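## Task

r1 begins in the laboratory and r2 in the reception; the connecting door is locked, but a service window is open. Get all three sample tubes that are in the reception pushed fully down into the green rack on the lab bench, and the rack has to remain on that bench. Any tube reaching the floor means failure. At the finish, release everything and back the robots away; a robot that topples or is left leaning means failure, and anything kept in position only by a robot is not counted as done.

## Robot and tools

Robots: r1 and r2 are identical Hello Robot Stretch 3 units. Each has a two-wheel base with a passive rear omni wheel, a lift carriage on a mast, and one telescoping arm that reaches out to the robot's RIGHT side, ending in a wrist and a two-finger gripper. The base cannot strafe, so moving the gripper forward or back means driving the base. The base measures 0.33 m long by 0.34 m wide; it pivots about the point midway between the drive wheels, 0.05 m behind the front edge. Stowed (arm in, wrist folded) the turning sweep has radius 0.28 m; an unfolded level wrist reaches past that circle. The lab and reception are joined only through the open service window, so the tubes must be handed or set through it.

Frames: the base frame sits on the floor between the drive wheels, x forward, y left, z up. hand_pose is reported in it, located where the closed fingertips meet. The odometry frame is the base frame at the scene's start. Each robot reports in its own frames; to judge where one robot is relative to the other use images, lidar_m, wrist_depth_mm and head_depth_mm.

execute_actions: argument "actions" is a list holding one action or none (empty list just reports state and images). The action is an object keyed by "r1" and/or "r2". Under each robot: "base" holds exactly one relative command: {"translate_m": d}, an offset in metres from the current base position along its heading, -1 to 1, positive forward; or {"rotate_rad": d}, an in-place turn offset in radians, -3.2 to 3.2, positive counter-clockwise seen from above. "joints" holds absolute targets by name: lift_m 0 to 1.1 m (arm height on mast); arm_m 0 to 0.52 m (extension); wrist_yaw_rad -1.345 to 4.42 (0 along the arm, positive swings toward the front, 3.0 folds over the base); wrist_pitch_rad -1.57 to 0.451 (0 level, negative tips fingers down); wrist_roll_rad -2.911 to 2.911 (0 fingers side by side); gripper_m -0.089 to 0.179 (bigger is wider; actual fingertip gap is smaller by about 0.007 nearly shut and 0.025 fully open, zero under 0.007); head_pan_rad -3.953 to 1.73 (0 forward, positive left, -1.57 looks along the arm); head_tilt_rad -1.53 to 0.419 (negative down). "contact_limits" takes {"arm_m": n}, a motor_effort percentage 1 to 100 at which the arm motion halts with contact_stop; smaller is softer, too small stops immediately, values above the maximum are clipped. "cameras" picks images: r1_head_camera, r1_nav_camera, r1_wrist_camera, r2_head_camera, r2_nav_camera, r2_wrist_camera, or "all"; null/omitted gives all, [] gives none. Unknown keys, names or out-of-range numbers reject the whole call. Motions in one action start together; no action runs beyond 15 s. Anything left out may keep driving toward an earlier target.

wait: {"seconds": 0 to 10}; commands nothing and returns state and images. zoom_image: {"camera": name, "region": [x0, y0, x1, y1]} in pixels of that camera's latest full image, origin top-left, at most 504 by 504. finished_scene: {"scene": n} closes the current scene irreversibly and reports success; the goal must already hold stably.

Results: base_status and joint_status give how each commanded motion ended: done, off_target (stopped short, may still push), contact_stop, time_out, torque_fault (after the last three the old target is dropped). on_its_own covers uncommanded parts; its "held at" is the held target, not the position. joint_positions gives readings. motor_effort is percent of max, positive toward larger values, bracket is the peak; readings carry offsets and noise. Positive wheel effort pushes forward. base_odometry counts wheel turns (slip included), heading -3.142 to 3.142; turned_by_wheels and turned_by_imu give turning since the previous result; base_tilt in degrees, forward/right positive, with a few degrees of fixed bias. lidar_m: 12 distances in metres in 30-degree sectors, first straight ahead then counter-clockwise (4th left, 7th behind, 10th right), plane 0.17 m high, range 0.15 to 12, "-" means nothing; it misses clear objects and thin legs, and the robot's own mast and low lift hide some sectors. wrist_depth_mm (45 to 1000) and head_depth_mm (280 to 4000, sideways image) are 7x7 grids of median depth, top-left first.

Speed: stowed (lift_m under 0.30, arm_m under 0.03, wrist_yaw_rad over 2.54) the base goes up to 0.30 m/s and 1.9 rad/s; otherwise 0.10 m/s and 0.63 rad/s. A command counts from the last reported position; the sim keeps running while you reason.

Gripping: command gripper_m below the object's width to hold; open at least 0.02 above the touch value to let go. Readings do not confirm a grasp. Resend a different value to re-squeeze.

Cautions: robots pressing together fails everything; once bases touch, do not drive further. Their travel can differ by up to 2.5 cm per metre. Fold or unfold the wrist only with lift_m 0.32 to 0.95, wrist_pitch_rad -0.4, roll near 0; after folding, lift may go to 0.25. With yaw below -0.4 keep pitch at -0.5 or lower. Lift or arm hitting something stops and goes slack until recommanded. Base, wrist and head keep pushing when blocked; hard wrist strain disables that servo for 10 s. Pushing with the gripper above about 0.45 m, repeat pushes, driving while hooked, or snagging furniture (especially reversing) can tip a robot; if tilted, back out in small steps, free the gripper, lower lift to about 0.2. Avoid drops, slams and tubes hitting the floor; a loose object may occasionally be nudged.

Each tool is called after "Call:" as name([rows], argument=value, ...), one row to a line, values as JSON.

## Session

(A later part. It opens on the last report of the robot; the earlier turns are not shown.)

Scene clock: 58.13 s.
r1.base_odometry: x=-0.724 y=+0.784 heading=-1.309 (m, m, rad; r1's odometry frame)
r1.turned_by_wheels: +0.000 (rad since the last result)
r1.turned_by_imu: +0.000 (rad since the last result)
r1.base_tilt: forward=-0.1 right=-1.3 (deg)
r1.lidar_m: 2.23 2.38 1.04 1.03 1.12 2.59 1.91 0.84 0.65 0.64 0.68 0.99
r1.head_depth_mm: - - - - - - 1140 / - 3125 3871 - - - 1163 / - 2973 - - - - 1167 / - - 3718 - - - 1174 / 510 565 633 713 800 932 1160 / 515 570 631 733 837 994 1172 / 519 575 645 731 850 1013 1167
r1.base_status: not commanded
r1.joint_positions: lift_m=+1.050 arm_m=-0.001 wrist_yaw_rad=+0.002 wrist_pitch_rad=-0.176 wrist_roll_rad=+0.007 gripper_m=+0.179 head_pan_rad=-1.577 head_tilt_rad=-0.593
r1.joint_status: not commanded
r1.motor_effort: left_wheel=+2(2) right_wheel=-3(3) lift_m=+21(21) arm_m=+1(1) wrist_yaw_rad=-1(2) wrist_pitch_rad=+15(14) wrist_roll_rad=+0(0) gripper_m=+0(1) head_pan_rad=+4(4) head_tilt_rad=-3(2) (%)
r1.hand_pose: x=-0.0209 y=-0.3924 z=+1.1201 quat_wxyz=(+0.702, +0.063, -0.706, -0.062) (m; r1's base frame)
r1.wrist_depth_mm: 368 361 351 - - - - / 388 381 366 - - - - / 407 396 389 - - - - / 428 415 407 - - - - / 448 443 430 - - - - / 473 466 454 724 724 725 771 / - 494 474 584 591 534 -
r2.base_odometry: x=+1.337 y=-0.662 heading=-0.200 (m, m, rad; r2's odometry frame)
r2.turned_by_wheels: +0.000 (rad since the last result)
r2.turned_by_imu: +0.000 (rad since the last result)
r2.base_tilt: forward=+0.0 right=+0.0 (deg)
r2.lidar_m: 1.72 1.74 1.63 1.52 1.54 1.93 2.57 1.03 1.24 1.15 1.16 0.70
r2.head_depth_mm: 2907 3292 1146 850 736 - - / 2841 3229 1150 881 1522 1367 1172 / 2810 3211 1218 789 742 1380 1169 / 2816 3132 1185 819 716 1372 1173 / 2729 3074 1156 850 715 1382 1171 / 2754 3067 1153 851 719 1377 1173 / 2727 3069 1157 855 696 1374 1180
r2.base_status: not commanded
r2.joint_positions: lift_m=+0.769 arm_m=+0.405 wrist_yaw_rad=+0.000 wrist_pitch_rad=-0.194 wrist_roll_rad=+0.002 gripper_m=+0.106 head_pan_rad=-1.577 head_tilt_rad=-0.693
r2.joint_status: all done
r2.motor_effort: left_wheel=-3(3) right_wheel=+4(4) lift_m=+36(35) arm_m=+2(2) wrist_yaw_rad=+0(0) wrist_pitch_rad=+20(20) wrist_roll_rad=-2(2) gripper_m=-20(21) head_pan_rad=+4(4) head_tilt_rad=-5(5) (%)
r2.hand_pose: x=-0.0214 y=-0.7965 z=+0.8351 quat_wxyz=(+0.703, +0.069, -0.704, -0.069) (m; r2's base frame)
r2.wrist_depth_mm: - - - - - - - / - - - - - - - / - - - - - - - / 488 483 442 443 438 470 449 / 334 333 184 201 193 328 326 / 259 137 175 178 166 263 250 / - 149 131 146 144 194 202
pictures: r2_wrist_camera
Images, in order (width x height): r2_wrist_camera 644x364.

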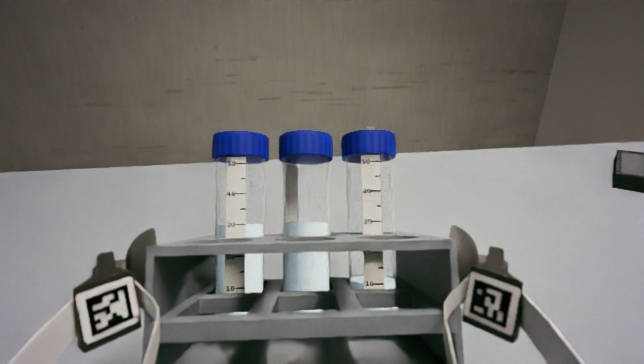

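Call:
execute_actions([
  {"r2":{"joints":{"lift_m":0.728}}},
], cameras=[])

Call:
execute_actions([
  {"r2":{"joints":{"arm_m":0.2}}},
], cameras=["r2_wrist_camera"])

Call:
execute_actions([
  {"r2":{"joints":{"gripper_m":0.179}}},
], cameras=[])

Call:
execute_actions([
  {"r2":{"joints":{"arm_m":0.05,"lift_m":0.75}}},
], cameras=[])

Call:
execute_actions([
  {"r2":{"base":{"translate_m":-0.4}}},
], cameras=[])

Call:
execute_actions([
  {"r2":{"joints":{"arm_m":0.45,"wrist_yaw_rad":1.57,"head_pan_rad":-1.2}}},
], cameras=["r2_wrist_camera","r2_head_camera"])

Scene clock: 59.80 s.
r1.base_odometry: x=-0.724 y=+0.784 heading=-1.309 (m, m, rad; r1's odometry frame)
r1.turned_by_wheels: +0.000 (rad since the last result)
r1.turned_by_imu: +0.000 (rad since the last result)
r1.base_tilt: forward=-0.2 right=-1.3 (deg)
r1.lidar_m: 2.24 2.38 1.04 1.03 1.13 2.58 1.92 0.84 0.65 0.64 0.68 0.99
r1.head_depth_mm: - - - - - - 1139 / - 3135 3812 - - - 1167 / - 2964 - - - - 1166 / - - 3734 - - - 1166 / 510 566 633 718 799 924 1156 / 515 572 632 736 839 991 1173 / 519 577 644 733 852 1012 1174
r1.base_status: not commanded
r1.joint_positions: lift_m=+1.050 arm_m=-0.001 wrist_yaw_rad=+0.002 wrist_pitch_rad=-0.176 wrist_roll_rad=+0.007 gripper_m=+0.179 head_pan_rad=-1.577 head_tilt_rad=-0.593
r1.joint_status: not commanded
r1.motor_effort: left_wheel=+2(2) right_wheel=-3(3) lift_m=+21(21) arm_m=+1(1) wrist_yaw_rad=-1(2) wrist_pitch_rad=+14(15) wrist_roll_rad=+0(0) gripper_m=+0(1) head_pan_rad=+4(4) head_tilt_rad=-2(1) (%)
r1.hand_pose: x=-0.0209 y=-0.3924 z=+1.1201 quat_wxyz=(+0.702, +0.063, -0.706, -0.062) (m; r1's base frame)
r1.wrist_depth_mm: 369 362 351 - - - - / 386 379 367 - - - - / 404 397 385 - - - - / 428 417 406 - - - - / 451 436 430 - - - - / 472 463 451 718 715 736 767 / - 491 476 583 589 532 -
r2.base_odometry: x=+1.337 y=-0.662 heading=-0.200 (m, m, rad; r2's odometry frame)
r2.turned_by_wheels: +0.000 (rad since the last result)
r2.turned_by_imu: +0.000 (rad since the last result)
r2.base_tilt: forward=-0.1 right=-0.1 (deg)
r2.lidar_m: 1.72 1.74 1.64 1.52 1.54 1.93 2.56 1.02 1.24 1.15 1.16 0.70
r2.head_depth_mm: 2907 3264 1146 845 740 1395 - / 2801 3190 1150 882 738 1353 1162 / 2845 3145 1149 - 738 1363 1171 / 2778 3124 1157 832 718 1377 1172 / 2761 3101 1157 854 714 1376 1177 / 2694 3061 1157 853 719 1380 1175 / 2688 3038 1161 851 695 1381 1179
r2.base_status: not commanded
r2.joint_positions: lift_m=+0.729 arm_m=+0.405 wrist_yaw_rad=+0.000 wrist_pitch_rad=-0.164 wrist_roll_rad=+0.000 gripper_m=+0.106 head_pan_rad=-1.577 head_tilt_rad=-0.693
r2.joint_status: all done
r2.motor_effort: left_wheel=-4(3) right_wheel=+4(4) lift_m=+10(31) arm_m=+2(3) wrist_yaw_rad=+0(0) wrist_pitch_rad=+6(20) wrist_roll_rad=-1(2) gripper_m=-19(20) head_pan_rad=+4(4) head_tilt_rad=-4(4) (%)
r2.hand_pose: x=-0.0214 y=-0.7986 z=+0.8018 quat_wxyz=(+0.705, +0.058, -0.705, -0.058) (m; r2's base frame)
r2.wrist_depth_mm: - - - - - - - / - - - - - - - / - - - 594 - - - / 416 414 195 193 366 404 398 / 272 272 156 158 157 269 267 / 205 137 163 171 159 212 201 / - 151 144 144 143 155 161
pictures: none
No camera images: the call's "cameras" was empty. Leave "cameras" out to get every camera's image.

Scene clock: 62.53 s.
r1.base_odometry: x=-0.724 y=+0.784 heading=-1.309 (m, m, rad; r1's odometry frame)
r1.turned_by_wheels: +0.000 (rad since the last result)
r1.turned_by_imu: +0.000 (rad since the last result)
r1.base_tilt: forward=-0.1 right=-1.3 (deg)
r1.lidar_m: 2.24 2.39 1.04 1.03 1.12 2.60 1.92 0.84 0.65 0.64 0.68 0.99
r1.head_depth_mm: - - - - - - 1135 / - 3096 3908 - - - 1169 / - 3033 - - - - 1165 / - - 3741 - - - 1166 / 509 564 631 717 797 931 1161 / 514 568 635 734 838 999 1181 / 521 576 648 732 849 1009 1175
r1.base_status: not commanded
r1.joint_positions: lift_m=+1.050 arm_m=-0.001 wrist_yaw_rad=+0.002 wrist_pitch_rad=-0.176 wrist_roll_rad=+0.007 gripper_m=+0.179 head_pan_rad=-1.577 head_tilt_rad=-0.593
r1.joint_status: not commanded
r1.motor_effort: left_wheel=+2(2) right_wheel=-3(3) lift_m=+21(21) arm_m=+0(1) wrist_yaw_rad=-2(1) wrist_pitch_rad=+15(14) wrist_roll_rad=+0(0) gripper_m=+0(0) head_pan_rad=+4(4) head_tilt_rad=-3(2) (%)
r1.hand_pose: x=-0.0209 y=-0.3924 z=+1.1201 quat_wxyz=(+0.702, +0.063, -0.706, -0.062) (m; r1's base frame)
r1.wrist_depth_mm: 370 361 350 - - - - / 387 378 369 - - - - / 405 392 387 - - - - / 425 417 404 - - - - / 455 439 427 - - - - / 474 463 452 717 723 739 772 / - 495 478 587 592 536 -
r2.base_odometry: x=+1.337 y=-0.662 heading=-0.200 (m, m, rad; r2's odometry frame)
r2.turned_by_wheels: +0.000 (rad since the last result)
r2.turned_by_imu: +0.000 (rad since the last result)
r2.base_tilt: forward=+0.0 right=-0.1 (deg)
r2.lidar_m: 1.72 1.74 1.64 1.52 1.54 1.93 2.57 1.02 1.23 1.15 1.17 0.70
r2.head_depth_mm: 2890 3272 1148 852 738 1404 - / 2828 3198 1149 850 - 1349 1154 / 2816 3211 1155 754 - 1334 1177 / 2809 3171 1165 754 724 1360 1166 / 2744 3145 1156 853 719 1372 1175 / 2721 3072 1162 853 719 1373 1171 / 2739 3071 1161 856 696 1373 1177
r2.base_status: not commanded
r2.joint_positions: lift_m=+0.729 arm_m=+0.200 wrist_yaw_rad=+0.000 wrist_pitch_rad=-0.165 wrist_roll_rad=+0.000 gripper_m=+0.106 head_pan_rad=-1.577 head_tilt_rad=-0.693
r2.joint_status: all done
r2.motor_effort: left_wheel=-4(4) right_wheel=+4(4) lift_m=+11(11) arm_m=-4(5) wrist_yaw_rad=+0(0) wrist_pitch_rad=+7(7) wrist_roll_rad=-1(1) gripper_m=-19(19) head_pan_rad=+4(4) head_tilt_rad=-4(4) (%)
r2.hand_pose: x=-0.0214 y=-0.5941 z=+0.8015 quat_wxyz=(+0.705, +0.059, -0.705, -0.058) (m; r2's base frame)
r2.wrist_depth_mm: - - - - - - - / - - - - - - - / - - 578 587 672 806 800 / 408 411 195 194 367 403 400 / 274 273 155 159 157 268 267 / 205 137 163 171 159 213 202 / - 150 144 143 144 155 162
pictures: r2_wrist_camera
Images, in order (width x height): r2_wrist_camera 644x364.

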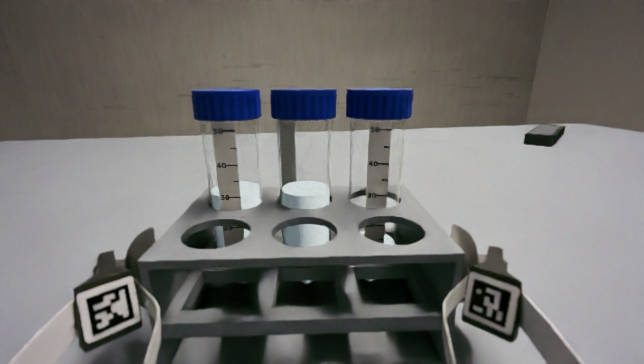

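Scene clock: 63.77 s.
r1.base_odometry: x=-0.724 y=+0.784 heading=-1.309 (m, m, rad; r1's odometry frame)
r1.turned_by_wheels: +0.000 (rad since the last result)
r1.turned_by_imu: +0.000 (rad since the last result)
r1.base_tilt: forward=-0.2 right=-1.3 (deg)
r1.lidar_m: 2.24 2.39 1.04 1.03 1.12 2.59 1.92 0.84 0.65 0.64 0.68 0.99
r1.head_depth_mm: - - - - - - 1145 / - 3159 3871 - - - 1166 / - 3050 - - - - 1161 / - - 3809 - - - 1155 / 509 564 634 715 800 934 1161 / 516 570 632 734 840 995 1179 / 519 575 646 732 852 1015 1176
r1.base_status: not commanded
r1.joint_positions: lift_m=+1.050 arm_m=-0.001 wrist_yaw_rad=+0.002 wrist_pitch_rad=-0.176 wrist_roll_rad=+0.007 gripper_m=+0.179 head_pan_rad=-1.577 head_tilt_rad=-0.593
r1.joint_status: not commanded
r1.motor_effort: left_wheel=+2(2) right_wheel=-3(3) lift_m=+21(21) arm_m=+0(0) wrist_yaw_rad=-1(2) wrist_pitch_rad=+14(14) wrist_roll_rad=+0(0) gripper_m=+1(0) head_pan_rad=+4(4) head_tilt_rad=-2(3) (%)
r1.hand_pose: x=-0.0209 y=-0.3924 z=+1.1201 quat_wxyz=(+0.702, +0.063, -0.706, -0.062) (m; r1's base frame)
r1.wrist_depth_mm: 369 359 350 - - - - / 389 377 367 - - - - / 406 396 383 - - - - / 430 416 405 - - - - / 451 438 428 - - - - / 475 462 448 721 730 724 773 / - 493 472 585 587 533 -
r2.base_odometry: x=+1.337 y=-0.662 heading=-0.200 (m, m, rad; r2's odometry frame)
r2.turned_by_wheels: +0.000 (rad since the last result)
r2.turned_by_imu: +0.000 (rad since the last result)
r2.base_tilt: forward=+0.0 right=-0.1 (deg)
r2.lidar_m: 1.72 1.74 1.64 1.52 1.54 1.93 2.56 1.02 1.23 1.15 1.16 0.70
r2.head_depth_mm: 2897 3244 1146 845 737 1412 - / 2839 3194 1155 848 - 1340 1159 / 2784 3206 1149 755 - 1340 1175 / 2810 3131 1160 753 717 1354 1174 / 2802 3097 1149 854 717 1369 1175 / 2757 3077 1158 851 717 1379 1168 / 2718 3045 1159 858 697 1367 1178
r2.base_status: not commanded
r2.joint_positions: lift_m=+0.729 arm_m=+0.200 wrist_yaw_rad=+0.000 wrist_pitch_rad=-0.166 wrist_roll_rad=+0.000 gripper_m=+0.179 head_pan_rad=-1.577 head_tilt_rad=-0.693
r2.joint_status: all done
r2.motor_effort: left_wheel=-4(3) right_wheel=+4(4) lift_m=+11(11) arm_m=-4(4) wrist_yaw_rad=+0(0) wrist_pitch_rad=+7(8) wrist_roll_rad=-1(1) gripper_m=+0(92) head_pan_rad=+4(4) head_tilt_rad=-4(4) (%)
r2.hand_pose: x=-0.0214 y=-0.5939 z=+0.8012 quat_wxyz=(+0.705, +0.059, -0.705, -0.059) (m; r2's base frame)
r2.wrist_depth_mm: - - - - - - - / - - - - - - - / - - 588 579 669 809 793 / 408 412 193 193 364 401 400 / 274 271 155 156 155 288 267 / - 147 169 171 158 - 201 / - 153 144 144 143 155 161
pictures: none
No camera images: the call's "cameras" was empty. Leave "cameras" out to get every camera's image.

Scene clock: 66.13 s.
r1.base_odometry: x=-0.724 y=+0.784 heading=-1.309 (m, m, rad; r1's odometry frame)
r1.turned_by_wheels: +0.000 (rad since the last result)
r1.turned_by_imu: +0.000 (rad since the last result)
r1.base_tilt: forward=-0.2 right=-1.3 (deg)
r1.lidar_m: 2.23 2.38 1.04 1.04 1.12 2.59 1.92 0.84 0.65 0.64 0.68 0.99
r1.head_depth_mm: - - - - - - 1146 / - 3100 3905 - - - 1164 / - 3076 - - - - 1168 / - - 3785 - - - 1159 / 508 566 631 717 797 933 1157 / 515 569 634 737 842 997 1174 / 519 575 643 735 849 1016 1179
r1.base_status: not commanded
r1.joint_positions: lift_m=+1.050 arm_m=-0.001 wrist_yaw_rad=+0.002 wrist_pitch_rad=-0.176 wrist_roll_rad=+0.007 gripper_m=+0.179 head_pan_rad=-1.577 head_tilt_rad=-0.593
r1.joint_status: not commanded
r1.motor_effort: left_wheel=+2(2) right_wheel=-3(3) lift_m=+21(21) arm_m=+0(0) wrist_yaw_rad=-1(1) wrist_pitch_rad=+15(14) wrist_roll_rad=+0(0) gripper_m=+0(1) head_pan_rad=+4(4) head_tilt_rad=-3(3) (%)
r1.hand_pose: x=-0.0209 y=-0.3924 z=+1.1201 quat_wxyz=(+0.702, +0.063, -0.706, -0.062) (m; r1's base frame)
r1.wrist_depth_mm: 367 363 350 - - - - / 388 376 367 - - - - / 403 398 386 - - - - / 428 419 405 - - - - / 450 439 430 - - - - / 478 463 451 715 720 722 770 / - 494 477 580 582 533 -
r2.base_odometry: x=+1.337 y=-0.662 heading=-0.200 (m, m, rad; r2's odometry frame)
r2.turned_by_wheels: +0.000 (rad since the last result)
r2.turned_by_imu: +0.000 (rad since the last result)
r2.base_tilt: forward=+0.1 right=+0.0 (deg)
r2.lidar_m: 1.72 1.74 1.64 1.52 1.54 1.93 2.57 1.02 1.24 1.15 1.16 0.70
r2.head_depth_mm: 2891 3240 1148 848 738 1406 - / 2839 3243 1146 846 738 1445 - / 2834 3200 1148 756 733 - - / 2794 3186 1154 754 717 1379 1171 / 2796 3137 1155 852 718 1385 1168 / 2735 3064 1157 853 718 1369 1168 / 2724 3044 1154 853 697 1382 1174
r2.base_status: not commanded
r2.joint_positions: lift_m=+0.749 arm_m=+0.050 wrist_yaw_rad=+0.000 wrist_pitch_rad=-0.167 wrist_roll_rad=+0.000 gripper_m=+0.179 head_pan_rad=-1.577 head_tilt_rad=-0.693
r2.joint_status: all done
r2.motor_effort: left_wheel=-3(3) right_wheel=+4(4) lift_m=+33(37) arm_m=-4(6) wrist_yaw_rad=+0(0) wrist_pitch_rad=+8(8) wrist_roll_rad=+0(1) gripper_m=+0(1) head_pan_rad=+4(4) head_tilt_rad=-4(4) (%)
r2.hand_pose: x=-0.0214 y=-0.4439 z=+0.8217 quat_wxyz=(+0.705, +0.059, -0.704, -0.059) (m; r2's base frame)
r2.wrist_depth_mm: - - - - - - - / - - - - - - - / - - 808 684 936 946 - / 481 480 395 317 466 470 467 / 318 318 295 290 311 332 313 / - 238 237 236 236 - 262 / - 206 217 280 - - -
pictures: none
No camera images: the call's "cameras" was empty. Leave "cameras" out to get every camera's image.

Scene clock: 71.70 s.
r1.base_odometry: x=-0.724 y=+0.784 heading=-1.309 (m, m, rad; r1's odometry frame)
r1.turned_by_wheels: +0.000 (rad since the last result)
r1.turned_by_imu: +0.000 (rad since the last result)
r1.base_tilt: forward=-0.2 right=-1.3 (deg)
r1.lidar_m: 2.23 2.39 1.04 1.03 1.12 2.60 1.92 0.84 0.65 0.64 0.68 0.99
r1.head_depth_mm: - - - - - - 1137 / - 3129 3957 - - - 1169 / - 3081 - - - - 1165 / - - 3740 - - - 1156 / 510 565 634 719 797 927 1154 / 515 571 631 736 839 988 1174 / 519 575 646 731 851 1015 1177
r1.base_status: not commanded
r1.joint_positions: lift_m=+1.050 arm_m=-0.001 wrist_yaw_rad=+0.002 wrist_pitch_rad=-0.176 wrist_roll_rad=+0.007 gripper_m=+0.179 head_pan_rad=-1.577 head_tilt_rad=-0.593
r1.joint_status: not commanded
r1.motor_effort: left_wheel=+2(2) right_wheel=-3(3) lift_m=+21(21) arm_m=+0(1) wrist_yaw_rad=-2(2) wrist_pitch_rad=+15(14) wrist_roll_rad=+0(0) gripper_m=+1(0) head_pan_rad=+3(4) head_tilt_rad=-3(3) (%)
r1.hand_pose: x=-0.0209 y=-0.3924 z=+1.1201 quat_wxyz=(+0.702, +0.063, -0.706, -0.062) (m; r1's base frame)
r1.wrist_depth_mm: 367 362 352 - - - - / 385 377 368 - - - - / 405 399 385 - - - - / 428 415 407 - - - - / 447 438 427 - - - - / 477 465 454 734 725 729 771 / - 497 475 585 586 536 -
r2.base_odometry: x=+0.945 y=-0.583 heading=-0.200 (m, m, rad; r2's odometry frame)
r2.turned_by_wheels: +0.000 (rad since the last result)
r2.turned_by_imu: +0.001 (rad since the last result)
r2.base_tilt: forward=+0.0 right=-0.1 (deg)
r2.lidar_m: 2.12 2.15 1.59 1.48 1.49 1.87 2.17 2.20 0.74 1.19 1.21 1.04
r2.head_depth_mm: 2903 3288 1149 848 1574 1404 - / 2900 3275 1155 849 1523 1439 - / 2838 3230 1111 850 1517 - - / 2820 3214 1153 850 1527 1369 1170 / 2827 3099 1153 852 740 1369 1174 / 2765 3078 1159 854 769 1382 1178 / 2728 3109 1163 856 743 1371 1178
r2.base_status: done
r2.joint_positions: lift_m=+0.749 arm_m=+0.050 wrist_yaw_rad=+0.000 wrist_pitch_rad=-0.167 wrist_roll_rad=+0.000 gripper_m=+0.179 head_pan_rad=-1.577 head_tilt_rad=-0.693
r2.joint_status: not commanded
r2.motor_effort: left_wheel=-3(8) right_wheel=+4(6) lift_m=+34(34) arm_m=-4(4) wrist_yaw_rad=+0(0) wrist_pitch_rad=+8(8) wrist_roll_rad=-1(1) gripper_m=+0(0) head_pan_rad=+4(4) head_tilt_rad=-4(5) (%)
r2.hand_pose: x=-0.0214 y=-0.4439 z=+0.8217 quat_wxyz=(+0.705, +0.059, -0.704, -0.059) (m; r2's base frame)
r2.wrist_depth_mm: - - - - - - - / - - - - - - - / - - - 945 929 - - / 471 472 476 473 474 471 465 / 316 317 315 315 313 337 314 / - 249 260 270 335 - 389 / - - - - - - 419
pictures: none
No camera images: the call's "cameras" was empty. Leave "cameras" out to get every camera's image.

Scene clock: 75.83 s.
r1.base_odometry: x=-0.724 y=+0.784 heading=-1.309 (m, m, rad; r1's odometry frame)
r1.turned_by_wheels: +0.000 (rad since the last result)
r1.turned_by_imu: +0.000 (rad since the last result)
r1.base_tilt: forward=-0.1 right=-1.3 (deg)
r1.lidar_m: 2.24 2.38 1.05 1.04 1.13 2.60 1.93 0.84 0.65 0.64 0.68 0.99
r1.head_depth_mm: - - - - - - 1139 / - 3111 3959 - - - 1168 / - 3040 - - - - 1165 / - - 3780 - - - 1159 / 511 564 632 718 800 925 1153 / 514 572 632 736 843 989 1172 / 520 578 645 735 854 1010 1175
r1.base_status: not commanded
r1.joint_positions: lift_m=+1.050 arm_m=-0.001 wrist_yaw_rad=+0.002 wrist_pitch_rad=-0.176 wrist_roll_rad=+0.007 gripper_m=+0.179 head_pan_rad=-1.577 head_tilt_rad=-0.593
r1.joint_status: not commanded
r1.motor_effort: left_wheel=+2(2) right_wheel=-3(3) lift_m=+20(22) arm_m=+0(0) wrist_yaw_rad=-2(1) wrist_pitch_rad=+15(15) wrist_roll_rad=+0(0) gripper_m=-1(0) head_pan_rad=+4(3) head_tilt_rad=-3(3) (%)
r1.hand_pose: x=-0.0209 y=-0.3924 z=+1.1201 quat_wxyz=(+0.702, +0.063, -0.706, -0.062) (m; r1's base frame)
r1.wrist_depth_mm: 367 361 351 - - - - / 387 378 369 - - - - / 402 400 386 - - - - / 427 418 406 - - - - / 452 439 429 - - - - / 476 463 449 726 725 725 775 / - 495 476 582 586 535 -
r2.base_odometry: x=+0.945 y=-0.583 heading=-0.200 (m, m, rad; r2's odometry frame)
r2.turned_by_wheels: +0.000 (rad since the last result)
r2.turned_by_imu: +0.000 (rad since the last result)
r2.base_tilt: forward=+0.0 right=+0.0 (deg)
r2.lidar_m: 2.12 2.15 1.59 1.48 1.50 1.87 2.16 2.21 0.74 1.19 1.21 1.04
r2.head_depth_mm: 2694 2988 1154 882 715 1375 1168 / 2747 3106 1146 - 741 1377 1168 / 2862 3207 1150 851 1525 1366 1171 / 2909 3325 1153 885 1518 1371 1164 / 3014 3458 1154 805 1562 1374 1173 / 3080 3461 1157 817 1601 1380 1173 / 3127 3441 1155 852 1662 1380 1175
r2.base_status: not commanded
r2.joint_positions: lift_m=+0.749 arm_m=+0.450 wrist_yaw_rad=+1.569 wrist_pitch_rad=-0.167 wrist_roll_rad=+0.000 gripper_m=+0.179 head_pan_rad=-1.207 head_tilt_rad=-0.693
r2.joint_status: all done
r2.motor_effort: left_wheel=-3(3) right_wheel=+4(4) lift_m=+34(34) arm_m=+3(3) wrist_yaw_rad=+2(3) wrist_pitch_rad=+8(8) wrist_roll_rad=-1(1) gripper_m=+0(0) head_pan_rad=+4(32) head_tilt_rad=-3(4) (%)
r2.hand_pose: x=+0.2273 y=-0.5952 z=+0.8217 quat_wxyz=(+0.541, +0.540, -0.457, +0.456) (m; r2's base frame)
r2.wrist_depth_mm: - - - - - - - / - - - - - - - / - - - 779 917 - - / - - 538 284 467 465 461 / - - 293 258 310 335 308 / - - 237 234 234 - 235 / - 202 188 187 187 180 186
pictures: r2_head_camera (sideways: a quarter turn clockwise sets it upright), r2_wrist_camera
Images, in order (width x height): r2_head_camera 896x504, r2_wrist_camera 644x364.

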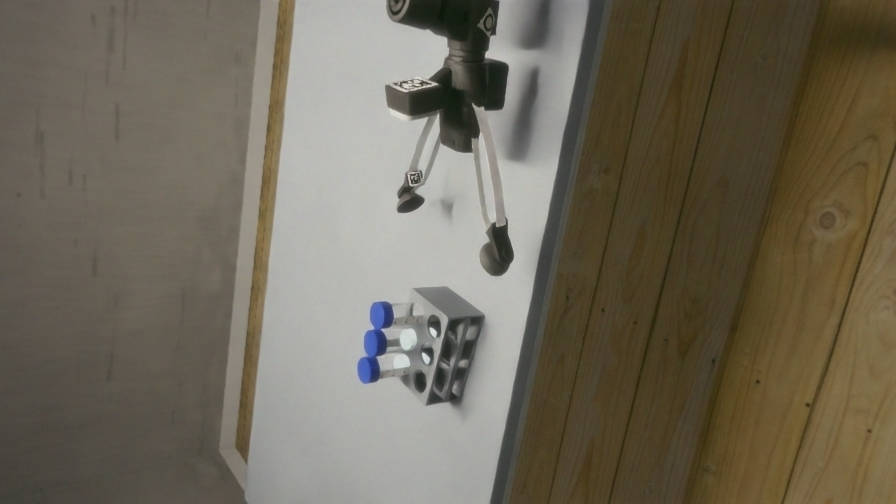

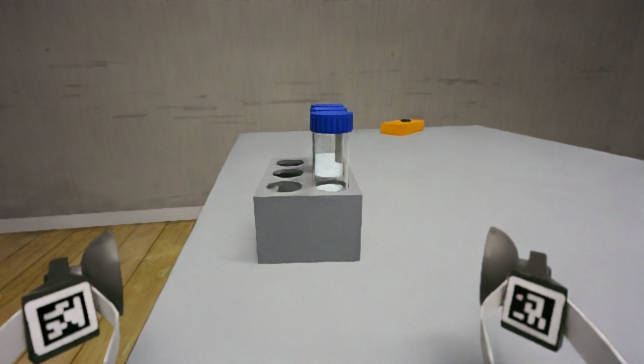

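Call:
execute_actions([
  {"r2":{"base":{"translate_m":0.155},"joints":{"arm_m":0.456,"lift_m":0.728}}},
], cameras=[])

Call:
execute_actions([
  {"r2":{"joints":{"gripper_m":0.06}}},
], cameras=["r2_wrist_camera"])

Call:
execute_actions([
  {"r2":{"joints":{"lift_m":0.78}}},
], cameras=["r2_wrist_camera","r2_head_camera"])

Scene clock: 79.13 s.
r1.base_odometry: x=-0.724 y=+0.784 heading=-1.309 (m, m, rad; r1's odometry frame)
r1.turned_by_wheels: +0.000 (rad since the last result)
r1.turned_by_imu: +0.000 (rad since the last result)
r1.base_tilt: forward=-0.2 right=-1.3 (deg)
r1.lidar_m: 2.24 2.39 1.04 1.03 1.12 2.60 1.92 0.84 0.65 0.64 0.68 0.99
r1.head_depth_mm: - - - - - - 1139 / - 3079 3943 - - - 1168 / - 3044 - - - - 1169 / - - 3779 - - - 1164 / 510 565 633 714 795 932 1164 / 515 569 632 734 836 994 1173 / 520 575 645 735 852 1013 1176
r1.base_status: not commanded
r1.joint_positions: lift_m=+1.050 arm_m=-0.001 wrist_yaw_rad=+0.002 wrist_pitch_rad=-0.176 wrist_roll_rad=+0.007 gripper_m=+0.179 head_pan_rad=-1.577 head_tilt_rad=-0.593
r1.joint_status: not commanded
r1.motor_effort: left_wheel=+3(2) right_wheel=-3(3) lift_m=+21(21) arm_m=+0(0) wrist_yaw_rad=-1(1) wrist_pitch_rad=+15(15) wrist_roll_rad=+0(0) gripper_m=+0(0) head_pan_rad=+4(4) head_tilt_rad=-3(2) (%)
r1.hand_pose: x=-0.0209 y=-0.3924 z=+1.1201 quat_wxyz=(+0.702, +0.063, -0.706, -0.062) (m; r1's base frame)
r1.wrist_depth_mm: 368 361 350 - - - - / 385 377 370 - - - - / 405 395 385 - - - - / 429 416 406 - - - - / 448 439 431 - - - - / 476 462 452 723 716 727 766 / - 493 476 584 578 531 -
r2.base_odometry: x=+1.097 y=-0.614 heading=-0.200 (m, m, rad; r2's odometry frame)
r2.turned_by_wheels: +0.000 (rad since the last result)
r2.turned_by_imu: -0.001 (rad since the last result)
r2.base_tilt: forward=-0.1 right=+0.0 (deg)
r2.lidar_m: 1.96 1.99 1.61 1.49 1.52 1.89 2.33 0.85 0.84 1.18 1.19 0.90
r2.head_depth_mm: 2707 2988 1156 920 711 1367 1174 / 2764 3102 1150 919 717 1366 1167 / 2820 3232 1152 793 738 1367 1173 / 2944 3279 1153 760 1522 1373 1168 / 2985 3387 1163 853 1565 1377 1178 / 3103 3486 1161 853 1571 1367 1164 / 3052 3262 1128 855 1617 1381 1168
r2.base_status: done
r2.joint_positions: lift_m=+0.729 arm_m=+0.456 wrist_yaw_rad=+1.569 wrist_pitch_rad=-0.167 wrist_roll_rad=+0.000 gripper_m=+0.179 head_pan_rad=-1.207 head_tilt_rad=-0.693
r2.joint_status: all done
r2.motor_effort: left_wheel=-4(5) right_wheel=+4(10) lift_m=+11(30) arm_m=+3(4) wrist_yaw_rad=+2(2) wrist_pitch_rad=+8(8) wrist_roll_rad=-1(1) gripper_m=+0(0) head_pan_rad=+4(4) head_tilt_rad=-5(4) (%)
r2.hand_pose: x=+0.2273 y=-0.6012 z=+0.8009 quat_wxyz=(+0.541, +0.540, -0.457, +0.456) (m; r2's base frame)
r2.wrist_depth_mm: - - - - - - - / - - - - - - - / - - - 87 590 799 - / - - 409 188 404 401 395 / - - 163 139 252 284 266 / - 202 146 111 153 - 200 / - 122 93 95 97 154 160
pictures: none
No camera images: the call's "cameras" was empty. Leave "cameras" out to get every camera's image.

Scene clock: 80.80 s.
r1.base_odometry: x=-0.724 y=+0.784 heading=-1.309 (m, m, rad; r1's odometry frame)
r1.turned_by_wheels: +0.000 (rad since the last result)
r1.turned_by_imu: +0.000 (rad since the last result)
r1.base_tilt: forward=-0.1 right=-1.3 (deg)
r1.lidar_m: 2.24 2.38 1.04 1.03 1.12 2.59 1.93 0.84 0.65 0.64 0.68 0.98
r1.head_depth_mm: - - - - - - 1137 / - 3058 3924 - - - 1166 / - 3040 - - - - 1168 / - - 3720 - - - 1160 / 510 564 632 718 796 933 1160 / 516 570 632 736 842 990 1175 / 521 577 644 736 852 1012 1180
r1.base_status: not commanded
r1.joint_positions: lift_m=+1.050 arm_m=-0.001 wrist_yaw_rad=+0.002 wrist_pitch_rad=-0.176 wrist_roll_rad=+0.007 gripper_m=+0.179 head_pan_rad=-1.577 head_tilt_rad=-0.593
r1.joint_status: not commanded
r1.motor_effort: left_wheel=+2(2) right_wheel=-3(3) lift_m=+21(21) arm_m=+0(0) wrist_yaw_rad=-2(1) wrist_pitch_rad=+14(15) wrist_roll_rad=+0(0) gripper_m=+0(1) head_pan_rad=+3(3) head_tilt_rad=-2(2) (%)
r1.hand_pose: x=-0.0209 y=-0.3924 z=+1.1201 quat_wxyz=(+0.702, +0.063, -0.706, -0.062) (m; r1's base frame)
r1.wrist_depth_mm: 368 360 354 - - - - / 387 378 367 - - - - / 406 395 387 - - - - / 425 415 403 - - - - / 449 435 432 - - - - / 476 465 453 719 738 727 768 / - 492 477 581 589 538 -
r2.base_odometry: x=+1.097 y=-0.614 heading=-0.200 (m, m, rad; r2's odometry frame)
r2.turned_by_wheels: +0.000 (rad since the last result)
r2.turned_by_imu: +0.000 (rad since the last result)
r2.base_tilt: forward=+0.0 right=-0.1 (deg)
r2.lidar_m: 1.96 1.99 1.61 1.49 1.51 1.89 2.32 0.85 0.84 1.17 1.19 0.90
r2.head_depth_mm: 2650 3003 1138 916 714 1372 1169 / 2759 3087 1158 920 715 1371 1171 / 2837 3192 1153 835 738 1367 1166 / 2848 3293 1153 756 1525 1382 1180 / 3005 3366 1157 820 1562 1375 1176 / 3143 3511 1154 852 1565 1377 1176 / 3059 3255 1129 857 1623 1374 1169
r2.base_status: not commanded
r2.joint_positions: lift_m=+0.729 arm_m=+0.456 wrist_yaw_rad=+1.573 wrist_pitch_rad=-0.159 wrist_roll_rad=-0.001 gripper_m=+0.061 head_pan_rad=-1.207 head_tilt_rad=-0.693
r2.joint_status: all done
r2.motor_effort: left_wheel=-3(5) right_wheel=+3(8) lift_m=+11(11) arm_m=+2(2) wrist_yaw_rad=-3(4) wrist_pitch_rad=+4(9) wrist_roll_rad=+0(0) gripper_m=-21(98) head_pan_rad=+4(4) head_tilt_rad=-4(4) (%)
r2.hand_pose: x=+0.2278 y=-0.6003 z=+0.8029 quat_wxyz=(+0.538, +0.538, -0.457, +0.459) (m; r2's base frame)
r2.wrist_depth_mm: - - - - - - - / - - - - - - - / - - - 192 719 - - / - - 385 201 421 420 416 / - - 180 154 275 274 274 / - 230 116 126 138 204 205 / - 158 122 134 151 164 163
pictures: r2_wrist_camera
Images, in order (width x height): r2_wrist_camera 644x364.

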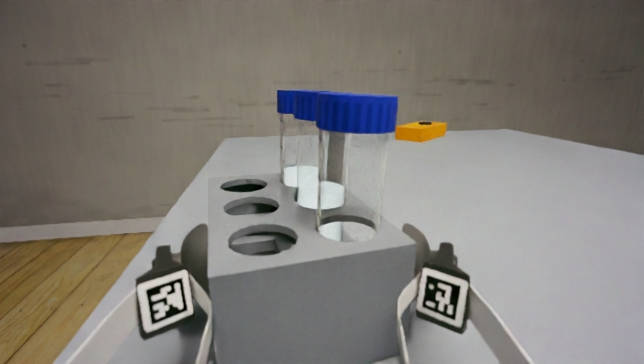

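Scene clock: 82.10 s.
r1.base_odometry: x=-0.724 y=+0.784 heading=-1.309 (m, m, rad; r1's odometry frame)
r1.turned_by_wheels: +0.000 (rad since the last result)
r1.turned_by_imu: +0.000 (rad since the last result)
r1.base_tilt: forward=-0.1 right=-1.3 (deg)
r1.lidar_m: 2.24 2.38 1.04 1.04 1.12 2.59 1.92 0.84 0.65 0.64 0.68 0.99
r1.head_depth_mm: - - - - - - 1141 / - 3079 3868 - - - 1167 / - 3029 - - - - 1168 / - - 3801 - - - 1156 / 511 565 632 716 796 931 1157 / 515 570 633 736 839 994 1173 / 518 575 644 731 853 1011 1170
r1.base_status: not commanded
r1.joint_positions: lift_m=+1.050 arm_m=-0.001 wrist_yaw_rad=+0.002 wrist_pitch_rad=-0.176 wrist_roll_rad=+0.007 gripper_m=+0.179 head_pan_rad=-1.577 head_tilt_rad=-0.593
r1.joint_status: not commanded
r1.motor_effort: left_wheel=+2(1) right_wheel=-3(3) lift_m=+21(21) arm_m=+0(1) wrist_yaw_rad=-1(2) wrist_pitch_rad=+15(15) wrist_roll_rad=+0(0) gripper_m=-1(0) head_pan_rad=+4(3) head_tilt_rad=-3(2) (%)
r1.hand_pose: x=-0.0209 y=-0.3924 z=+1.1201 quat_wxyz=(+0.702, +0.063, -0.706, -0.062) (m; r1's base frame)
r1.wrist_depth_mm: 369 363 351 - - - - / 387 379 364 - - - - / 408 399 386 - - - - / 428 420 406 - - - - / 448 437 431 - - - - / 476 462 451 729 725 728 771 / - 498 473 585 592 534 -
r2.base_odometry: x=+1.097 y=-0.614 heading=-0.200 (m, m, rad; r2's odometry frame)
r2.turned_by_wheels: +0.000 (rad since the last result)
r2.turned_by_imu: +0.000 (rad since the last result)
r2.base_tilt: forward=+0.0 right=+0.0 (deg)
r2.lidar_m: 1.96 1.99 1.61 1.49 1.51 1.89 2.32 0.85 0.84 1.17 1.19 0.90
r2.head_depth_mm: 2702 3003 1154 787 714 1367 1171 / 2748 3106 1150 791 716 1368 1174 / 2840 3200 1158 793 739 1375 1172 / 2946 3264 1157 768 1523 1370 1173 / 3009 3397 1152 794 1558 1380 1173 / 3094 3506 1155 850 1566 1376 1175 / 3079 3255 1129 854 1624 1370 1167
r2.base_status: not commanded
r2.joint_positions: lift_m=+0.779 arm_m=+0.456 wrist_yaw_rad=+1.571 wrist_pitch_rad=-0.196 wrist_roll_rad=-0.001 gripper_m=+0.061 head_pan_rad=-1.207 head_tilt_rad=-0.693
r2.joint_status: all done
r2.motor_effort: left_wheel=-3(3) right_wheel=+4(4) lift_m=+35(37) arm_m=+2(2) wrist_yaw_rad=-1(3) wrist_pitch_rad=+21(23) wrist_roll_rad=+0(0) gripper_m=-19(20) head_pan_rad=+4(4) head_tilt_rad=-4(4) (%)
r2.hand_pose: x=+0.2253 y=-0.6007 z=+0.8446 quat_wxyz=(+0.547, +0.546, -0.448, +0.449) (m; r2's base frame)
r2.wrist_depth_mm: - - - - - - - / - - - - - - - / - - - 196 784 - - / - - 563 217 509 509 507 / - - 167 165 348 350 347 / - - 117 126 138 266 267 / - 208 121 132 200 215 215
pictures: r2_head_camera (sideways: a quarter turn clockwise sets it upright), r2_wrist_camera
Images, in order (width x height): r2_head_camera 896x504, r2_wrist_camera 644x364.

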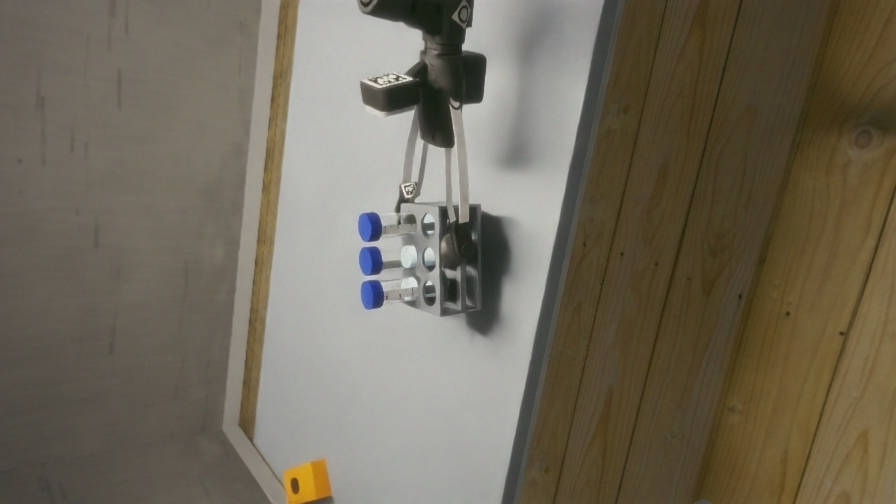

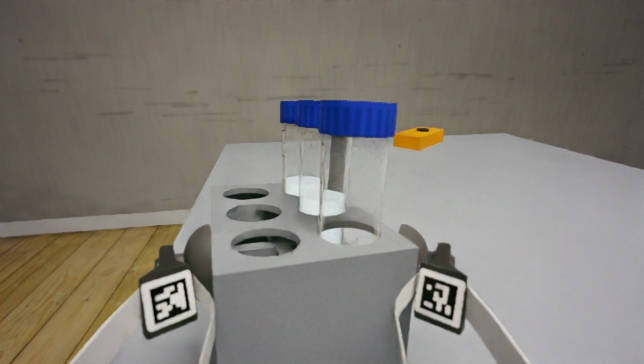

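Call:
execute_actions([
  {"r2":{"base":{"translate_m":-0.9},"joints":{"lift_m":0.86,"arm_m":0.0,"head_pan_rad":-1.57}}},
], cameras=[])

Call:
execute_actions([
  {"r2":{"base":{"translate_m":-0.8}}},
], cameras=[])

Call:
execute_actions([
  {"r2":{"base":{"rotate_rad":-1.57}}},
], cameras=[])

Call:
execute_actions([
  {"r2":{"base":{"translate_m":1.0}}},
], cameras=["r2_wrist_camera","r2_head_camera","r1_nav_camera"])

Scene clock: 93.23 s.
r1.base_odometry: x=-0.724 y=+0.784 heading=-1.309 (m, m, rad; r1's odometry frame)
r1.turned_by_wheels: +0.000 (rad since the last result)
r1.turned_by_imu: +0.001 (rad since the last result)
r1.base_tilt: forward=-0.1 right=-1.3 (deg)
r1.lidar_m: 2.24 2.38 1.04 1.04 1.12 2.60 1.92 0.84 0.65 0.64 0.68 0.99
r1.head_depth_mm: - - - - - - 1136 / - 3047 3897 - - - 1166 / - 3074 - - - - 1164 / - - 3756 - - - 1166 / 509 565 633 716 798 930 1161 / 516 568 627 735 839 988 1171 / 518 576 646 732 847 1007 1177
r1.base_status: not commanded
r1.joint_positions: lift_m=+1.050 arm_m=-0.001 wrist_yaw_rad=+0.002 wrist_pitch_rad=-0.175 wrist_roll_rad=+0.007 gripper_m=+0.179 head_pan_rad=-1.577 head_tilt_rad=-0.593
r1.joint_status: not commanded
r1.motor_effort: left_wheel=+2(2) right_wheel=-3(3) lift_m=+21(21) arm_m=+0(0) wrist_yaw_rad=-1(1) wrist_pitch_rad=+15(14) wrist_roll_rad=+0(0) gripper_m=+1(0) head_pan_rad=+3(4) head_tilt_rad=-3(2) (%)
r1.hand_pose: x=-0.0209 y=-0.3924 z=+1.1201 quat_wxyz=(+0.702, +0.063, -0.706, -0.062) (m; r1's base frame)
r1.wrist_depth_mm: 370 361 350 - - - - / 388 377 370 - - - - / 406 397 386 - - - - / 422 417 407 - - - - / 448 437 434 - - - - / 476 462 450 720 719 730 777 / - 491 474 585 583 534 -
r2.base_odometry: x=+0.215 y=-0.435 heading=-0.200 (m, m, rad; r2's odometry frame)
r2.turned_by_wheels: +0.000 (rad since the last result)
r2.turned_by_imu: +0.003 (rad since the last result)
r2.base_tilt: forward=+0.0 right=-0.1 (deg)
r2.lidar_m: 1.75 2.24 1.50 1.37 1.39 1.52 1.42 1.45 1.84 3.32 0.66 1.64
r2.head_depth_mm: 2970 3247 2856 2098 1654 1437 - / 2952 3314 2849 2094 1643 - - / 2952 3309 2879 2115 1658 - - / 2885 3266 2848 2090 1661 1374 1219 / 2860 3226 2888 2098 1660 1369 - / 2833 3221 1419 1673 1663 1340 - / 2806 3232 1164 854 949 1368 1199
r2.base_status: done
r2.joint_positions: lift_m=+0.859 arm_m=+0.002 wrist_yaw_rad=+1.571 wrist_pitch_rad=-0.197 wrist_roll_rad=-0.001 gripper_m=+0.061 head_pan_rad=-1.563 head_tilt_rad=-0.693
r2.joint_status: all done
joint sent to its limit — the command would take r2.arm_m past its lower limit, so that joint was sent only as far as its limit.
r2.motor_effort: left_wheel=-4(9) right_wheel=+5(5) lift_m=+35(36) arm_m=-4(6) wrist_yaw_rad=-1(1) wrist_pitch_rad=+22(22) wrist_roll_rad=+0(0) gripper_m=-19(19) head_pan_rad=-3(31) head_tilt_rad=-4(4) (%)
r2.hand_pose: x=+0.2252 y=-0.1470 z=+0.9243 quat_wxyz=(+0.547, +0.546, -0.448, +0.449) (m; r2's base frame)
r2.wrist_depth_mm: - - - - - - - / - - - - - - - / - - - 195 - - - / - - - 219 - 745 763 / - - 166 166 - 705 508 / - - 117 126 138 - 467 / - - 121 133 - - -
pictures: none
No camera images: the call's "cameras" was empty. Leave "cameras" out to get every camera's image.

Scene clock: 102.63 s.
r1.base_odometry: x=-0.724 y=+0.784 heading=-1.309 (m, m, rad; r1's odometry frame)
r1.turned_by_wheels: +0.000 (rad since the last result)
r1.turned_by_imu: +0.001 (rad since the last result)
r1.base_tilt: forward=-0.1 right=-1.3 (deg)
r1.lidar_m: 2.24 2.38 1.04 1.04 1.12 2.60 1.92 0.84 0.65 0.64 0.68 0.98
r1.head_depth_mm: - - - - - - 1140 / - 3065 3864 - - - 1166 / - 3029 - - - - 1164 / - - 3805 - - - 1159 / 509 566 631 714 800 932 1159 / 514 569 632 739 843 996 1168 / 521 576 646 732 851 1011 1177
r1.base_status: not commanded
r1.joint_positions: lift_m=+1.050 arm_m=-0.001 wrist_yaw_rad=+0.002 wrist_pitch_rad=-0.175 wrist_roll_rad=+0.007 gripper_m=+0.179 head_pan_rad=-1.577 head_tilt_rad=-0.593
r1.joint_status: not commanded
r1.motor_effort: left_wheel=+2(2) right_wheel=-3(3) lift_m=+21(21) arm_m=+0(0) wrist_yaw_rad=-1(2) wrist_pitch_rad=+15(14) wrist_roll_rad=+0(0) gripper_m=+0(0) head_pan_rad=+4(4) head_tilt_rad=-3(3) (%)
r1.hand_pose: x=-0.0209 y=-0.3924 z=+1.1201 quat_wxyz=(+0.702, +0.063, -0.706, -0.062) (m; r1's base frame)
r1.wrist_depth_mm: 369 363 351 - - - - / 385 379 369 - - - - / 405 398 385 - - - - / 425 418 408 - - - - / 452 434 429 - - - - / 474 465 449 721 731 729 766 / - 494 475 581 586 532 -
r2.base_odometry: x=-0.569 y=-0.276 heading=-0.200 (m, m, rad; r2's odometry frame)
r2.turned_by_wheels: +0.000 (rad since the last result)
r2.turned_by_imu: +0.002 (rad since the last result)
r2.base_tilt: forward=+0.0 right=-0.1 (deg)
r2.lidar_m: 2.53 2.09 1.38 1.30 0.99 0.66 0.62 0.65 0.82 1.77 1.69 1.24
r2.head_depth_mm: 1519 1637 1154 1565 1562 1443 - / 1967 1769 2112 1998 1650 - - / 2868 3183 2729 2087 1650 - - / 3022 3348 2839 2106 1654 1365 1221 / 2952 3327 2882 2099 1665 1369 - / 2991 3257 2847 2097 1653 1417 - / 2866 3213 2841 2117 1661 1408 1195
r2.base_status: done
r2.joint_positions: lift_m=+0.859 arm_m=+0.002 wrist_yaw_rad=+1.571 wrist_pitch_rad=-0.197 wrist_roll_rad=-0.001 gripper_m=+0.061 head_pan_rad=-1.563 head_tilt_rad=-0.693
r2.joint_status: not commanded
r2.motor_effort: left_wheel=-4(9) right_wheel=+5(7) lift_m=+35(35) arm_m=-4(4) wrist_yaw_rad=-1(1) wrist_pitch_rad=+22(22) wrist_roll_rad=+1(0) gripper_m=-19(19) head_pan_rad=-4(3) head_tilt_rad=-4(5) (%)
r2.hand_pose: x=+0.2252 y=-0.1470 z=+0.9243 quat_wxyz=(+0.547, +0.546, -0.448, +0.449) (m; r2's base frame)
r2.wrist_depth_mm: - - - - - - - / - - - - - - - / - - - 195 - - - / - - - 217 - - - / - - 166 165 - - - / - - 117 126 137 - - / - - 121 132 - - -
pictures: none
No camera images: the call's "cameras" was empty. Leave "cameras" out to get every camera's image.

Scene clock: 106.07 s.
r1.base_odometry: x=-0.724 y=+0.784 heading=-1.309 (m, m, rad; r1's odometry frame)
r1.turned_by_wheels: +0.000 (rad since the last result)
r1.turned_by_imu: +0.000 (rad since the last result)
r1.base_tilt: forward=-0.1 right=-1.4 (deg)
r1.lidar_m: 2.24 2.38 1.04 1.03 1.12 2.59 1.92 0.84 0.65 0.64 0.68 0.99
r1.head_depth_mm: - - - - - - 1145 / - 3097 3844 - - - 1169 / - 3094 - - - - 1166 / - - 3841 - - - 1163 / 509 565 634 715 797 932 1158 / 515 569 633 735 835 993 1173 / 519 575 646 737 853 1010 1174
r1.base_status: not commanded
r1.joint_positions: lift_m=+1.050 arm_m=-0.001 wrist_yaw_rad=+0.002 wrist_pitch_rad=-0.175 wrist_roll_rad=+0.007 gripper_m=+0.179 head_pan_rad=-1.577 head_tilt_rad=-0.593
r1.joint_status: not commanded
r1.motor_effort: left_wheel=+2(2) right_wheel=-3(3) lift_m=+21(21) arm_m=+0(0) wrist_yaw_rad=-1(1) wrist_pitch_rad=+14(14) wrist_roll_rad=+0(0) gripper_m=+0(0) head_pan_rad=+4(4) head_tilt_rad=-3(2) (%)
r1.hand_pose: x=-0.0209 y=-0.3924 z=+1.1201 quat_wxyz=(+0.702, +0.063, -0.706, -0.062) (m; r1's base frame)
r1.wrist_depth_mm: 367 361 349 - - - - / 387 379 368 - - - - / 406 400 387 - - - - / 429 419 406 - - - - / 449 438 430 - - - - / 475 465 450 713 724 716 768 / - 493 472 586 581 533 -
r2.base_odometry: x=-0.569 y=-0.276 heading=-1.770 (m, m, rad; r2's odometry frame)
r2.turned_by_wheels: -1.570 (rad since the last result)
r2.turned_by_imu: -1.584 (rad since the last result)
r2.base_tilt: forward=+0.0 right=+0.0 (deg)
r2.lidar_m: 1.70 1.69 1.24 2.53 2.13 1.39 1.30 1.01 0.67 0.62 0.65 0.81
r2.head_depth_mm: 514 580 664 778 939 1100 - / 500 567 654 768 920 - - / 511 573 650 756 908 - - / 515 578 660 770 925 1146 1223 / 509 573 654 760 911 1127 - / 506 566 646 750 895 1072 - / 501 559 637 737 878 1053 1195
r2.base_status: done
r2.joint_positions: lift_m=+0.859 arm_m=+0.002 wrist_yaw_rad=+1.571 wrist_pitch_rad=-0.197 wrist_roll_rad=-0.001 gripper_m=+0.061 head_pan_rad=-1.563 head_tilt_rad=-0.693
r2.joint_status: not commanded
r2.motor_effort: left_wheel=+4(9) right_wheel=-5(8) lift_m=+35(35) arm_m=-4(4) wrist_yaw_rad=-1(1) wrist_pitch_rad=+22(22) wrist_roll_rad=+0(0) gripper_m=-19(19) head_pan_rad=-4(3) head_tilt_rad=-4(4) (%)
r2.hand_pose: x=+0.2252 y=-0.1470 z=+0.9243 quat_wxyz=(+0.547, +0.546, -0.448, +0.449) (m; r2's base frame)
r2.wrist_depth_mm: - - - - - 628 458 / - - - - - 638 471 / - - - 196 - 645 466 / - - - 218 894 657 474 / - - 166 166 866 667 477 / - - 116 126 138 660 481 / - - 121 132 890 656 491
pictures: none
No camera images: the call's "cameras" was empty. Leave "cameras" out to get every camera's image.

Scene clock: 117.30 s.
r1.base_odometry: x=-0.724 y=+0.784 heading=-1.309 (m, m, rad; r1's odometry frame)
r1.turned_by_wheels: +0.000 (rad since the last result)
r1.turned_by_imu: +0.001 (rad since the last result)
r1.base_tilt: forward=-0.1 right=-1.3 (deg)
r1.lidar_m: 2.24 2.38 1.04 1.03 1.13 2.59 1.92 0.84 0.65 0.64 0.68 0.99
r1.head_depth_mm: - - - - - - 1138 / - 3102 1107 - - - 1176 / - 1235 - - - - 1175 / - 2385 3779 - - - 1165 / 509 565 633 717 798 932 1161 / 514 568 631 739 835 998 1170 / 520 576 645 734 848 1013 1178
r1.base_status: not commanded
r1.joint_positions: lift_m=+1.050 arm_m=-0.001 wrist_yaw_rad=+0.002 wrist_pitch_rad=-0.175 wrist_roll_rad=+0.007 gripper_m=+0.179 head_pan_rad=-1.577 head_tilt_rad=-0.593
r1.joint_status: not commanded
r1.motor_effort: left_wheel=+2(2) right_wheel=-3(3) lift_m=+21(21) arm_m=+1(0) wrist_yaw_rad=-1(1) wrist_pitch_rad=+15(15) wrist_roll_rad=+0(0) gripper_m=+0(0) head_pan_rad=+4(4) head_tilt_rad=-2(2) (%)
r1.hand_pose: x=-0.0209 y=-0.3924 z=+1.1201 quat_wxyz=(+0.702, +0.063, -0.706, -0.062) (m; r1's base frame)
r1.wrist_depth_mm: 366 360 351 - - - - / 384 380 370 - - - - / 404 396 384 - - - - / 426 417 405 - - - - / 452 434 430 - - - - / 473 462 453 721 733 717 761 / - 498 473 589 589 533 -
r2.base_odometry: x=-0.767 y=-1.256 heading=-1.770 (m, m, rad; r2's odometry frame)
r2.turned_by_wheels: +0.000 (rad since the last result)
r2.turned_by_imu: -0.001 (rad since the last result)
r2.base_tilt: forward=+0.0 right=-0.1 (deg)
r2.lidar_m: 1.37 2.47 3.08 1.19 1.15 2.46 2.30 0.84 0.56 0.51 0.52 0.65
r2.head_depth_mm: 418 467 542 639 770 898 - / 515 533 562 632 717 - - / - - 2858 819 673 - - / 873 2341 2717 853 675 559 1091 / 1192 2334 2707 854 671 560 - / - 2364 2651 855 674 573 - / - - 2863 852 670 574 1054
r2.base_status: done
r2.joint_positions: lift_m=+0.859 arm_m=+0.002 wrist_yaw_rad=+1.571 wrist_pitch_rad=-0.197 wrist_roll_rad=-0.001 gripper_m=+0.061 head_pan_rad=-1.563 head_tilt_rad=-0.693
r2.joint_status: not commanded
r2.motor_effort: left_wheel=+4(10) right_wheel=-5(6) lift_m=+36(35) arm_m=-4(4) wrist_yaw_rad=-1(0) wrist_pitch_rad=+22(22) wrist_roll_rad=+0(1) gripper_m=-19(18) head_pan_rad=-3(3) head_tilt_rad=-4(4) (%)
r2.hand_pose: x=+0.2252 y=-0.1470 z=+0.9243 quat_wxyz=(+0.547, +0.546, -0.448, +0.449) (m; r2's base frame)
r2.wrist_depth_mm: - - - - 738 - - / - - - - 764 - - / - - - 197 731 - - / - - - 217 752 742 - / - - 166 165 510 511 515 / - - 117 126 138 389 376 / - - 121 132 294 319 317
pictures: r1_nav_camera (sideways: a quarter turn counterclockwise sets it upright), r2_head_camera (sideways: a quarter turn clockwise sets it upright), r2_wrist_camera
Images, in order (width x height): r1_nav_camera 672x504, r2_head_camera 896x504, r2_wrist_camera 644x364.

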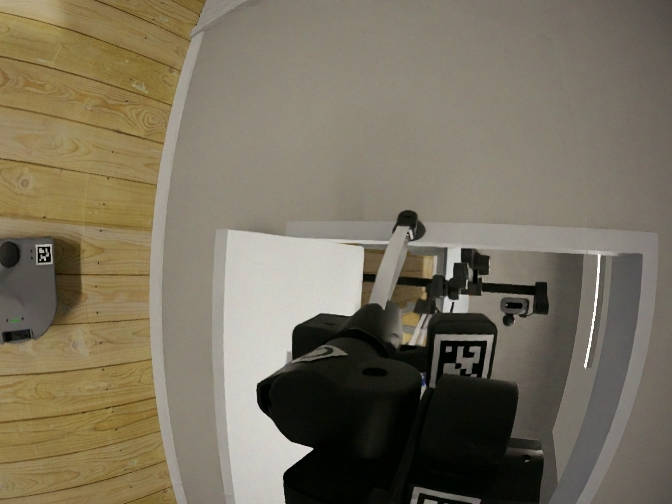

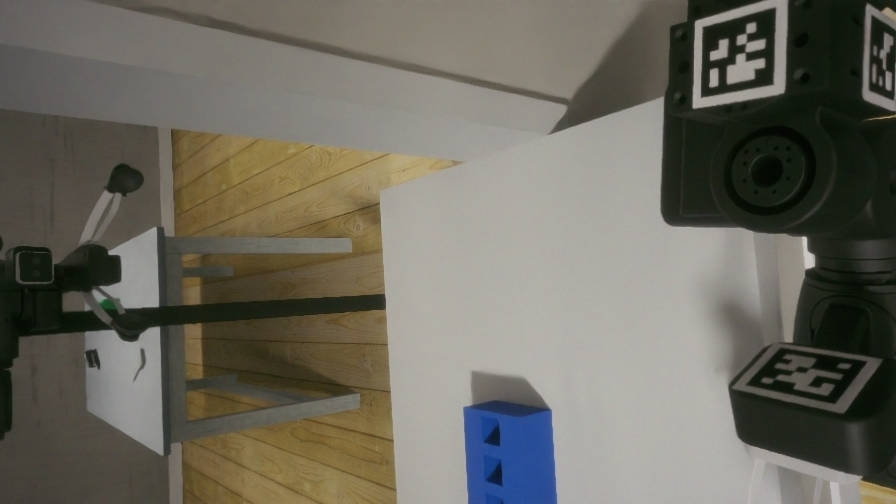

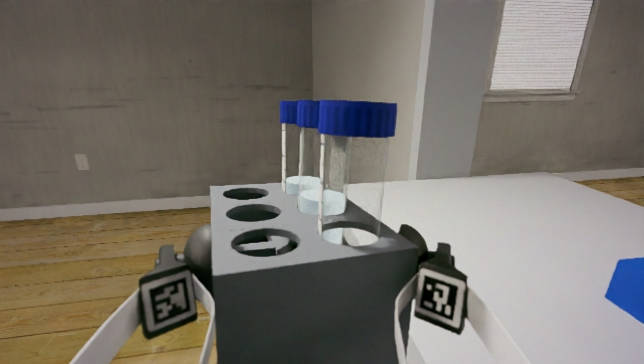

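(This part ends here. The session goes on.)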